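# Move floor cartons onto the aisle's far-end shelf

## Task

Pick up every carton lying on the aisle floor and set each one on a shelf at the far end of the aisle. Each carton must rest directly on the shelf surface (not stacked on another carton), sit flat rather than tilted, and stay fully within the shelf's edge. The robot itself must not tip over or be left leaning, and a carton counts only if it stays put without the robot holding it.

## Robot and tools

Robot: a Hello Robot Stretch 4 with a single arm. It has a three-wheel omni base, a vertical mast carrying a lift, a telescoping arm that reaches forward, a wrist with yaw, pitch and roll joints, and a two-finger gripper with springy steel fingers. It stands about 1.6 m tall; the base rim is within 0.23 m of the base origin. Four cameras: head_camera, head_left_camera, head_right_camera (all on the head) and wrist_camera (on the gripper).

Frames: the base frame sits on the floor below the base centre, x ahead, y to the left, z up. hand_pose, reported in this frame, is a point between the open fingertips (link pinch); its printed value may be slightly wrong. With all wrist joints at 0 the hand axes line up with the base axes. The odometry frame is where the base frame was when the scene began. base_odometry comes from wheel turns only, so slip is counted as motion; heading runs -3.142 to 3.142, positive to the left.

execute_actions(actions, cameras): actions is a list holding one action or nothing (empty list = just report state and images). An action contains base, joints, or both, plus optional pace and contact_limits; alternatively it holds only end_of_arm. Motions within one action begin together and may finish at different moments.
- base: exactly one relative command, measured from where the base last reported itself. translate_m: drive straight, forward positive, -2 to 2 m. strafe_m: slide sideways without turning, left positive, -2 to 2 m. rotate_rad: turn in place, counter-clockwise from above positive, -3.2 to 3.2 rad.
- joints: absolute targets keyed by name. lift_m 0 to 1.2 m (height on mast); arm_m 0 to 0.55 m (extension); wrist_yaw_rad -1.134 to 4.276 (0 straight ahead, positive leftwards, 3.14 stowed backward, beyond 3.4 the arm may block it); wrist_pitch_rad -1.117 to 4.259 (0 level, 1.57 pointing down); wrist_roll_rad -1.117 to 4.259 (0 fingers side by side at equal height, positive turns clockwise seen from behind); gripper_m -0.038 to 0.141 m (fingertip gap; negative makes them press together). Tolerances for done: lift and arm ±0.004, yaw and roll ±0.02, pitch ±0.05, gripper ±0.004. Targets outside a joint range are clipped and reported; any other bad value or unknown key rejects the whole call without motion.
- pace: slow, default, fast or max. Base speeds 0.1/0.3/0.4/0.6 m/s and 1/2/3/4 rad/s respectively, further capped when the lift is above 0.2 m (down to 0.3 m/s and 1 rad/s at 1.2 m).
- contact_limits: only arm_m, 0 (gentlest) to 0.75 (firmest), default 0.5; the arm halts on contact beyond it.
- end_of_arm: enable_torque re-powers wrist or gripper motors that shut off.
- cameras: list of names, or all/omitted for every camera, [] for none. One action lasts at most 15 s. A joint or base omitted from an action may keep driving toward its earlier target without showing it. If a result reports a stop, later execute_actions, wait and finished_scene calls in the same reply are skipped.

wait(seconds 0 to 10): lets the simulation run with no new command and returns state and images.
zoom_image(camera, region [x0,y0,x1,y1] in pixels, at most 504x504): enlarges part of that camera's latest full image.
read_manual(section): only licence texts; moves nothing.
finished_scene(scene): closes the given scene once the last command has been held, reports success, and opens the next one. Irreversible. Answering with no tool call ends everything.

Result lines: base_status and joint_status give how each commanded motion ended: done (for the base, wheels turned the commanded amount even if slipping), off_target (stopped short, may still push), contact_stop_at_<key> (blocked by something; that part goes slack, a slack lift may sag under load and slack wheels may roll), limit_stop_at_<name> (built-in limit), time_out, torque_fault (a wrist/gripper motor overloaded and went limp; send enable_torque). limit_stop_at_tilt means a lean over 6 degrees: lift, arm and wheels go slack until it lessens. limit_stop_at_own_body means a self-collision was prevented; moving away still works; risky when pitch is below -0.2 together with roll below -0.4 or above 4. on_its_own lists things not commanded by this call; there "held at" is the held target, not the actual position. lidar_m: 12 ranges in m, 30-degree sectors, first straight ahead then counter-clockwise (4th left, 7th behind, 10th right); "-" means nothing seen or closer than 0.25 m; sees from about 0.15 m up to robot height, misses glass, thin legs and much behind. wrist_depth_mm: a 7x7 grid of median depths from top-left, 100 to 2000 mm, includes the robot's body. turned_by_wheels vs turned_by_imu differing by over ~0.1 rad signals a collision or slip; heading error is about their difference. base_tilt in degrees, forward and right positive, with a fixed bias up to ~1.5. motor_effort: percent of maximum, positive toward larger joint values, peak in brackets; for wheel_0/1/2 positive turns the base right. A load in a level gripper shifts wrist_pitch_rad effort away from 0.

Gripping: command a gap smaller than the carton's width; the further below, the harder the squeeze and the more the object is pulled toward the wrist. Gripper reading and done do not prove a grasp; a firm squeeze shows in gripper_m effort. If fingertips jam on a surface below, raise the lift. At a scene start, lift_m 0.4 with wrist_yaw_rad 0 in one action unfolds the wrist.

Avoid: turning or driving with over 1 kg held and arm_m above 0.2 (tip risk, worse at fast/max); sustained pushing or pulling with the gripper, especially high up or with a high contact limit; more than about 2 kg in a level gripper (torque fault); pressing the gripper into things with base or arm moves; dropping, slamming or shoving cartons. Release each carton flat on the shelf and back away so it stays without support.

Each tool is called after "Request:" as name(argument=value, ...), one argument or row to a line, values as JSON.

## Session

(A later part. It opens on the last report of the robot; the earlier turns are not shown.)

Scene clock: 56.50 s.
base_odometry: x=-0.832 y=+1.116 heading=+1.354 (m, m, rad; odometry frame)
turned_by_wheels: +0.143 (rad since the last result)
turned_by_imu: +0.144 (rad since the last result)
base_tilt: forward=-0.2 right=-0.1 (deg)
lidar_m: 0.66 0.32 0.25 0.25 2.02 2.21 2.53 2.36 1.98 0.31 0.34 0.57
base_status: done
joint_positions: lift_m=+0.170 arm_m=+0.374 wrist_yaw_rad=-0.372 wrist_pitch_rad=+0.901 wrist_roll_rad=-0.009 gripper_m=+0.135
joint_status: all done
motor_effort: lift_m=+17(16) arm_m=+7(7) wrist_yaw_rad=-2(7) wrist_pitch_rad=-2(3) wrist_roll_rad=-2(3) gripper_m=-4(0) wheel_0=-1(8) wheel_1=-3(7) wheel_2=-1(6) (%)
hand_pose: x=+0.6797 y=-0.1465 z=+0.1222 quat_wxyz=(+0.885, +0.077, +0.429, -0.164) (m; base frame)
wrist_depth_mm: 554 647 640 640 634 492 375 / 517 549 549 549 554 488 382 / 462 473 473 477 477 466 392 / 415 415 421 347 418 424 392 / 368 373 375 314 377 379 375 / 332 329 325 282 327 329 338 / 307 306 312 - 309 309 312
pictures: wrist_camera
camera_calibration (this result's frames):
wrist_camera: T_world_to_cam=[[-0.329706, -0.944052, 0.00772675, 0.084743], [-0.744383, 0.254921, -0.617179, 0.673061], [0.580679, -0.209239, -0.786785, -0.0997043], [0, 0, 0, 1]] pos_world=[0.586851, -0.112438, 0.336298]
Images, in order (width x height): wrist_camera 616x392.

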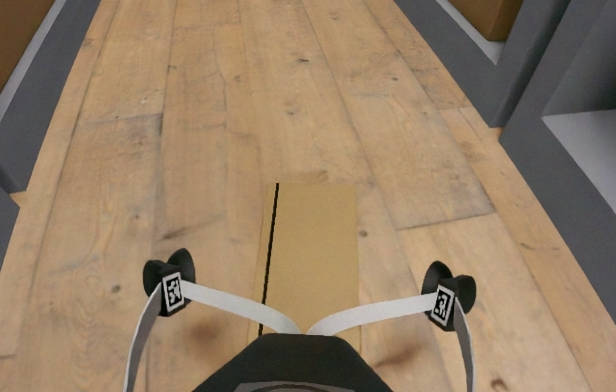

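Well centred.

Request:
execute_actions(
  actions=[
    {"joints":{"lift_m":0.08}},
  ],
  cameras=[],
)

Request:
execute_actions(
  actions=[
    {"joints":{"gripper_m":0.04}},
  ],
  cameras=[],
)

Request:
execute_actions(
  actions=[
    {"joints":{"lift_m":0.67,"wrist_yaw_rad":0.0},"base":{"rotate_rad":-0.1435},"pace":"slow"},
  ],
  cameras=["wrist_camera"],
)

Scene clock: 58.13 s.
base_odometry: x=-0.832 y=+1.116 heading=+1.354 (m, m, rad; odometry frame)
turned_by_wheels: +0.000 (rad since the last result)
turned_by_imu: +0.000 (rad since the last result)
base_tilt: forward=-0.3 right=-0.1 (deg)
lidar_m: 0.63 0.30 0.25 0.25 2.01 2.20 2.54 2.37 1.99 0.32 0.36 0.56
base_status: not commanded
joint_positions: lift_m=+0.080 arm_m=+0.374 wrist_yaw_rad=-0.372 wrist_pitch_rad=+0.901 wrist_roll_rad=-0.009 gripper_m=+0.135
joint_status: all done
motor_effort: lift_m=+16(16) arm_m=+7(7) wrist_yaw_rad=-3(2) wrist_pitch_rad=-2(2) wrist_roll_rad=-3(0) gripper_m=+0(5) wheel_0=-1(2) wheel_1=-3(3) wheel_2=-1(1) (%)
hand_pose: x=+0.6797 y=-0.1465 z=+0.0322 quat_wxyz=(+0.885, +0.077, +0.429, -0.164) (m; base frame)
wrist_depth_mm: 469 466 469 466 473 452 377 / 402 399 399 397 402 410 375 / 343 345 345 265 349 351 351 / 303 304 298 235 300 307 309 / 270 272 262 211 270 276 274 / 243 241 195 190 198 238 247 / 224 222 220 - 221 224 -
pictures: none
No camera images: the call's "cameras" was empty. Leave "cameras" out to get every camera's image.

Scene clock: 60.03 s.
base_odometry: x=-0.832 y=+1.116 heading=+1.354 (m, m, rad; odometry frame)
turned_by_wheels: +0.000 (rad since the last result)
turned_by_imu: +0.000 (rad since the last result)
base_tilt: forward=-0.2 right=-0.1 (deg)
lidar_m: 0.65 0.30 0.25 0.25 2.00 2.19 2.54 2.35 1.99 0.31 0.35 0.55
base_status: not commanded
joint_positions: lift_m=+0.080 arm_m=+0.374 wrist_yaw_rad=-0.372 wrist_pitch_rad=+0.902 wrist_roll_rad=-0.009 gripper_m=+0.041
joint_status: all done
motor_effort: lift_m=+16(17) arm_m=+7(7) wrist_yaw_rad=-3(2) wrist_pitch_rad=-3(3) wrist_roll_rad=-2(4) gripper_m=-26(26) wheel_0=-1(2) wheel_1=-3(3) wheel_2=-1(1) (%)
hand_pose: x=+0.6797 y=-0.1465 z=+0.0322 quat_wxyz=(+0.885, +0.077, +0.429, -0.164) (m; base frame)
wrist_depth_mm: 469 469 469 469 469 449 377 / 402 399 397 399 402 407 377 / 345 343 345 250 338 349 351 / 303 303 298 221 300 307 309 / 270 272 262 199 264 276 276 / 242 240 182 180 183 248 247 / 224 222 221 - 221 224 -
pictures: none
No camera images: the call's "cameras" was empty. Leave "cameras" out to get every camera's image.

Scene clock: 65.00 s.
base_odometry: x=-0.832 y=+1.116 heading=+1.211 (m, m, rad; odometry frame)
turned_by_wheels: -0.143 (rad since the last result)
turned_by_imu: -0.144 (rad since the last result)
base_tilt: forward=-0.3 right=-0.1 (deg)
lidar_m: 0.99 0.34 0.26 0.25 1.98 2.58 2.52 2.69 1.97 0.31 0.32 0.48
base_status: done
joint_positions: lift_m=+0.670 arm_m=+0.374 wrist_yaw_rad=-0.001 wrist_pitch_rad=+0.902 wrist_roll_rad=-0.009 gripper_m=+0.041
joint_status: all done
motor_effort: lift_m=+23(24) arm_m=+6(7) wrist_yaw_rad=+2(1) wrist_pitch_rad=-3(4) wrist_roll_rad=-4(2) gripper_m=-26(22) wheel_0=+4(4) wheel_1=+3(9) wheel_2=+1(7) (%)
hand_pose: x=+0.7236 y=-0.0875 z=+0.6216 quat_wxyz=(+0.900, -0.004, +0.436, +0.002) (m; base frame)
wrist_depth_mm: 508 1182 1255 1281 1205 580 415 / 488 798 1336 1366 1281 554 442 / 469 732 1118 250 960 699 389 / 480 732 1008 222 931 634 377 / 535 715 904 199 820 539 413 / 715 691 183 180 183 615 615 / 707 723 750 - 723 691 707
pictures: wrist_camera
camera_calibration (this result's frames):
wrist_camera: T_world_to_cam=[[0.0352719, -0.999348, 0.0077111, -0.117913], [-0.786416, -0.0325161, -0.616841, 1.00396], [0.616689, 0.015693, -0.78705, 0.273862], [0, 0, 0, 1]] pos_world=[0.624803, -0.089489, 0.835736]
Images, in order (width x height): wrist_camera 616x392.

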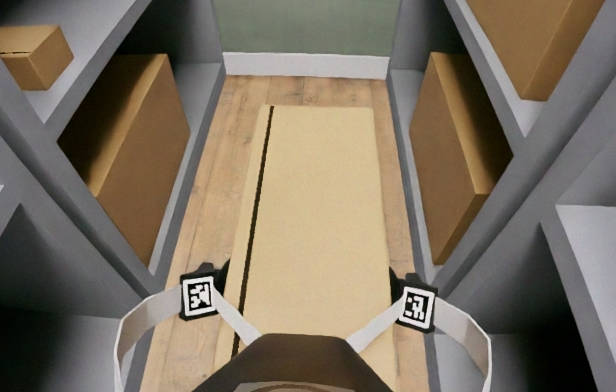

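Request:
execute_actions(
  actions=[
    {"base":{"translate_m":0.848},"joints":{"wrist_yaw_rad":0.6}},
  ],
  cameras=[],
)

Request:
execute_actions(
  actions=[
    {"base":{"rotate_rad":0.55},"joints":{"wrist_yaw_rad":1.02},"pace":"slow"},
  ],
  cameras=["head_camera","wrist_camera"],
)

Scene clock: 69.67 s.
base_odometry: x=-0.533 y=+1.910 heading=+1.211 (m, m, rad; odometry frame)
turned_by_wheels: +0.000 (rad since the last result)
turned_by_imu: -0.003 (rad since the last result)
base_tilt: forward=-0.3 right=-0.1 (deg)
lidar_m: 0.79 0.34 0.25 0.25 0.25 0.37 3.84 0.48 0.32 0.31 0.33 0.49
base_status: done
joint_positions: lift_m=+0.670 arm_m=+0.374 wrist_yaw_rad=+0.600 wrist_pitch_rad=+0.902 wrist_roll_rad=-0.009 gripper_m=+0.041
joint_status: all done
motor_effort: lift_m=+22(23) arm_m=+6(7) wrist_yaw_rad=+0(6) wrist_pitch_rad=-5(4) wrist_roll_rad=-1(3) gripper_m=-24(26) wheel_0=+2(6) wheel_1=+3(8) wheel_2=+0(11) (%)
hand_pose: x=+0.7418 y=+0.0288 z=+0.6217 quat_wxyz=(+0.859, -0.133, +0.415, +0.268) (m; base frame)
wrist_depth_mm: 580 544 449 424 355 304 276 / 496 496 477 469 397 334 297 / 427 424 452 250 424 375 330 / 375 392 798 221 492 424 364 / 347 854 820 199 535 484 407 / 597 750 183 180 183 544 469 / 459 683 723 - 759 634 539
pictures: none
No camera images: the call's "cameras" was empty. Leave "cameras" out to get every camera's image.

Scene clock: 71.60 s.
base_odometry: x=-0.533 y=+1.910 heading=+1.759 (m, m, rad; odometry frame)
turned_by_wheels: +0.548 (rad since the last result)
turned_by_imu: +0.487 (rad since the last result)
base_tilt: forward=-0.3 right=+0.0 (deg)
lidar_m: 0.37 0.26 0.25 0.25 0.37 0.90 0.49 0.32 0.30 0.33 0.43 0.92
base_status: done
joint_positions: lift_m=+0.670 arm_m=+0.374 wrist_yaw_rad=+1.020 wrist_pitch_rad=+0.902 wrist_roll_rad=-0.009 gripper_m=+0.041
joint_status: all done
motor_effort: lift_m=+21(22) arm_m=+5(7) wrist_yaw_rad=-1(5) wrist_pitch_rad=-5(5) wrist_roll_rad=-4(3) gripper_m=-26(26) wheel_0=-11(22) wheel_1=-2(15) wheel_2=-12(25) (%)
hand_pose: x=+0.7131 y=+0.1067 z=+0.6217 quat_wxyz=(+0.785, -0.216, +0.378, +0.441) (m; base frame)
wrist_depth_mm: 404 407 413 418 421 418 424 / 452 462 462 462 466 469 452 / 427 430 424 250 418 430 430 / 375 377 368 221 370 377 379 / 334 334 322 198 325 338 336 / 300 296 183 180 184 304 303 / 278 276 272 - 272 276 279
pictures: head_camera, wrist_camera
camera_calibration (this result's frames):
wrist_camera: T_world_to_cam=[[0.870241, -0.492565, 0.0077371, -0.572965], [-0.383594, -0.687405, -0.616709, 0.78456], [0.309088, 0.533718, -0.787153, 0.441543], [0, 0, 0, 1]] pos_world=[0.663096, 0.0214292, 0.83584]
Images, in order (width x height): head_camera 420x560, wrist_camera 616x392.

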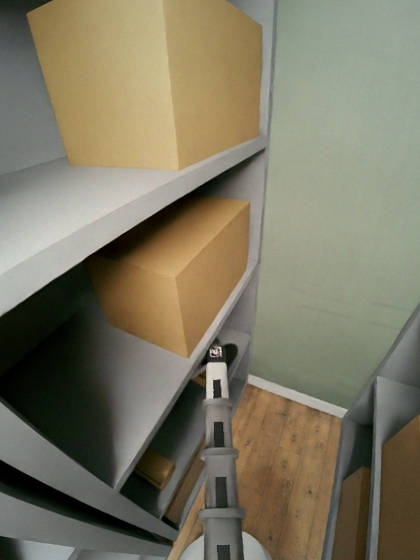

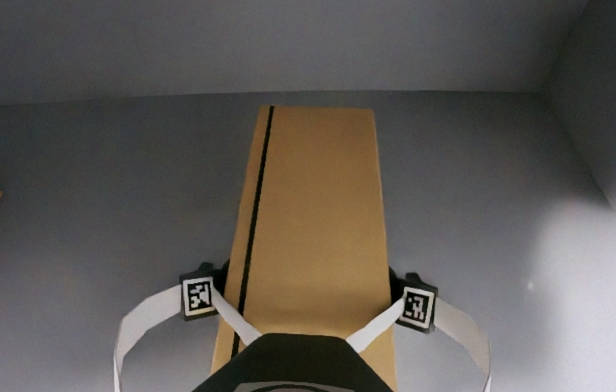

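Request:
execute_actions(
  actions=[
    {"base":{"rotate_rad":-0.02},"joints":{"lift_m":0.63},"pace":"slow"},
  ],
  cameras=[],
)

Request:
execute_actions(
  actions=[
    {"base":{"rotate_rad":0.10},"pace":"slow"},
  ],
  cameras=["wrist_camera"],
)

Scene clock: 73.03 s.
base_odometry: x=-0.533 y=+1.910 heading=+1.739 (m, m, rad; odometry frame)
turned_by_wheels: -0.020 (rad since the last result)
turned_by_imu: -0.020 (rad since the last result)
base_tilt: forward=-0.2 right=-0.1 (deg)
lidar_m: 0.38 0.26 0.25 0.25 0.36 0.88 0.50 0.31 0.30 0.31 0.43 0.93
base_status: done
joint_positions: lift_m=+0.630 arm_m=+0.374 wrist_yaw_rad=+1.020 wrist_pitch_rad=+0.902 wrist_roll_rad=-0.009 gripper_m=+0.041
joint_status: all done
motor_effort: lift_m=+16(21) arm_m=+5(6) wrist_yaw_rad=+0(3) wrist_pitch_rad=-4(3) wrist_roll_rad=-4(2) gripper_m=-29(25) wheel_0=+0(9) wheel_1=+4(1) wheel_2=+0(8) (%)
hand_pose: x=+0.7131 y=+0.1067 z=+0.5821 quat_wxyz=(+0.785, -0.216, +0.378, +0.441) (m; base frame)
wrist_depth_mm: 407 410 418 427 430 433 430 / 430 427 427 427 427 433 427 / 373 370 368 250 359 373 375 / 324 325 319 221 320 327 329 / 289 290 278 199 281 294 291 / 260 256 183 180 183 264 263 / 240 237 236 - 236 238 -
pictures: none
No camera images: the call's "cameras" was empty. Leave "cameras" out to get every camera's image.

Scene clock: 73.97 s.
base_odometry: x=-0.533 y=+1.910 heading=+1.839 (m, m, rad; odometry frame)
turned_by_wheels: +0.099 (rad since the last result)
turned_by_imu: +0.100 (rad since the last result)
base_tilt: forward=-0.2 right=-0.1 (deg)
lidar_m: 0.32 0.25 0.25 0.26 0.39 2.98 0.45 0.31 0.30 0.33 0.50 0.88
base_status: done
joint_positions: lift_m=+0.630 arm_m=+0.374 wrist_yaw_rad=+1.020 wrist_pitch_rad=+0.902 wrist_roll_rad=-0.009 gripper_m=+0.041
joint_status: not commanded
motor_effort: lift_m=+17(16) arm_m=+5(5) wrist_yaw_rad=-1(3) wrist_pitch_rad=-4(4) wrist_roll_rad=-3(2) gripper_m=-26(23) wheel_0=-2(7) wheel_1=-3(8) wheel_2=-1(2) (%)
hand_pose: x=+0.7131 y=+0.1067 z=+0.5821 quat_wxyz=(+0.785, -0.216, +0.378, +0.441) (m; base frame)
wrist_depth_mm: 377 373 370 368 362 351 351 / 415 413 413 407 402 402 394 / 368 370 368 250 362 373 377 / 325 325 319 221 320 329 327 / 290 291 281 199 281 291 293 / 260 256 183 180 183 264 262 / 241 237 236 - 236 238 -
pictures: wrist_camera
camera_calibration (this result's frames):
wrist_camera: T_world_to_cam=[[0.870283, -0.492492, 0.00773915, -0.572685], [-0.383517, -0.687405, -0.616757, 0.760138], [0.309068, 0.533784, -0.787116, 0.410354], [0, 0, 0, 1]] pos_world=[0.663097, 0.0214398, 0.796248]
Images, in order (width x height): wrist_camera 616x392.

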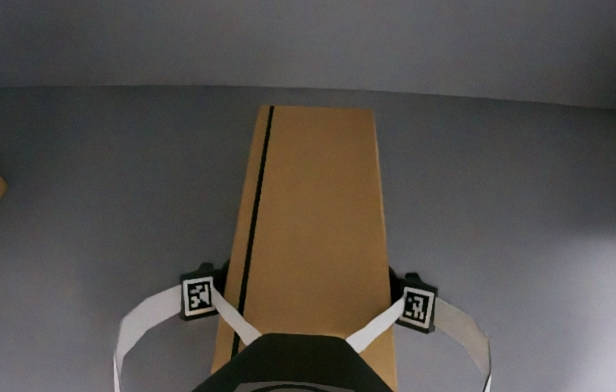

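Request:
execute_actions(
  actions=[
    {"joints":{"lift_m":0.61},"pace":"slow"},
  ],
  cameras=[],
)

Request:
execute_actions(
  actions=[
    {"joints":{"gripper_m":0.135}},
  ],
  cameras=["wrist_camera"],
)

Scene clock: 75.20 s.
base_odometry: x=-0.533 y=+1.910 heading=+1.839 (m, m, rad; odometry frame)
turned_by_wheels: +0.000 (rad since the last result)
turned_by_imu: +0.000 (rad since the last result)
base_tilt: forward=-0.2 right=-0.1 (deg)
lidar_m: 0.33 0.25 0.25 0.26 0.40 3.00 0.46 0.32 0.28 0.32 0.48 0.89
base_status: not commanded
joint_positions: lift_m=+0.610 arm_m=+0.374 wrist_yaw_rad=+1.020 wrist_pitch_rad=+0.902 wrist_roll_rad=-0.009 gripper_m=+0.041
joint_status: all done
motor_effort: lift_m=+16(16) arm_m=+5(5) wrist_yaw_rad=-2(1) wrist_pitch_rad=-4(4) wrist_roll_rad=-2(2) gripper_m=-26(25) wheel_0=-2(2) wheel_1=-3(3) wheel_2=+0(0) (%)
hand_pose: x=+0.7131 y=+0.1067 z=+0.5621 quat_wxyz=(+0.785, -0.216, +0.378, +0.441) (m; base frame)
wrist_depth_mm: 377 373 370 368 362 353 349 / 402 397 394 394 387 387 382 / 342 340 342 251 334 343 345 / 300 301 294 221 296 304 303 / 267 267 258 199 259 271 270 / 240 237 183 180 184 243 242 / 222 220 216 - 217 219 -
pictures: none
No camera images: the call's "cameras" was empty. Leave "cameras" out to get every camera's image.

Scene clock: 77.10 s.
base_odometry: x=-0.533 y=+1.910 heading=+1.839 (m, m, rad; odometry frame)
turned_by_wheels: +0.000 (rad since the last result)
turned_by_imu: +0.000 (rad since the last result)
base_tilt: forward=-0.2 right=-0.1 (deg)
lidar_m: 0.34 0.25 0.25 0.27 0.37 3.00 0.45 0.33 0.29 0.33 0.49 0.89
base_status: not commanded
joint_positions: lift_m=+0.610 arm_m=+0.374 wrist_yaw_rad=+1.020 wrist_pitch_rad=+0.901 wrist_roll_rad=-0.009 gripper_m=+0.135
joint_status: all done
motor_effort: lift_m=+16(17) arm_m=+5(5) wrist_yaw_rad=-2(1) wrist_pitch_rad=-1(4) wrist_roll_rad=-4(3) gripper_m=-2(29) wheel_0=-2(2) wheel_1=-3(3) wheel_2=+0(1) (%)
hand_pose: x=+0.7132 y=+0.1068 z=+0.5623 quat_wxyz=(+0.785, -0.216, +0.378, +0.441) (m; base frame)
wrist_depth_mm: 379 373 370 368 359 351 351 / 399 399 392 394 389 387 382 / 343 340 342 259 334 343 347 / 300 300 301 230 296 303 303 / 267 270 264 206 259 271 268 / 240 237 193 186 194 234 242 / 221 220 221 - 218 221 -
pictures: wrist_camera
camera_calibration (this result's frames):
wrist_camera: T_world_to_cam=[[0.870228, -0.492587, 0.0077677, -0.572523], [-0.38333, -0.686945, -0.617385, 0.748198], [0.309452, 0.534288, -0.786623, 0.394014], [0, 0, 0, 1]] pos_world=[0.663104, 0.0214359, 0.776314]
Images, in order (width x height): wrist_camera 616x392.

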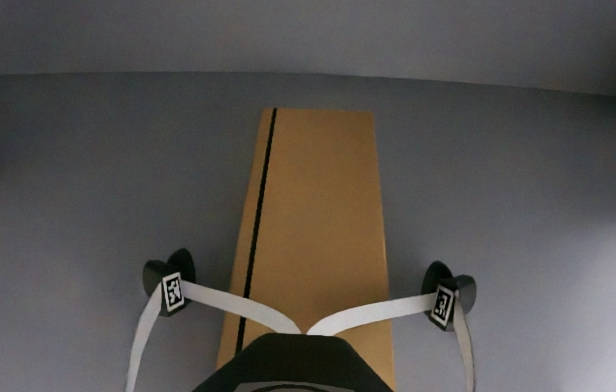

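Released; raise slightly so nothing touches, then finish.

Request:
execute_actions(
  actions=[
    {"joints":{"lift_m":0.635}},
  ],
  cameras=["head_left_camera"],
)

Request:
finished_scene(
  scene=1,
)

Scene clock: 78.17 s.
base_odometry: x=-0.533 y=+1.910 heading=+1.839 (m, m, rad; odometry frame)
turned_by_wheels: +0.000 (rad since the last result)
turned_by_imu: +0.000 (rad since the last result)
base_tilt: forward=-0.2 right=-0.1 (deg)
lidar_m: 0.34 0.25 0.25 0.26 0.38 3.00 0.45 0.32 0.30 0.32 0.48 0.87
base_status: not commanded
joint_positions: lift_m=+0.635 arm_m=+0.374 wrist_yaw_rad=+1.020 wrist_pitch_rad=+0.901 wrist_roll_rad=-0.009 gripper_m=+0.135
joint_status: all done
motor_effort: lift_m=+23(23) arm_m=+5(5) wrist_yaw_rad=+0(2) wrist_pitch_rad=-3(2) wrist_roll_rad=-2(1) gripper_m=+2(1) wheel_0=-3(3) wheel_1=-3(3) wheel_2=+0(1) (%)
hand_pose: x=+0.7132 y=+0.1068 z=+0.5868 quat_wxyz=(+0.785, -0.216, +0.378, +0.441) (m; base frame)
wrist_depth_mm: 379 373 370 366 362 351 349 / 415 413 410 407 410 399 394 / 377 375 377 296 379 382 382 / 332 330 332 260 325 334 336 / 294 297 291 235 293 298 298 / 265 260 216 211 216 258 267 / 245 242 244 - 244 244 -
pictures: head_left_camera
Images, in order (width x height): head_left_camera 420x672.

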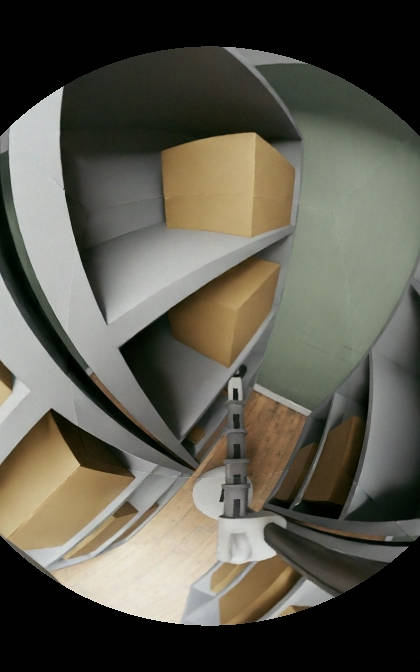

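The scene is finished: the task was done.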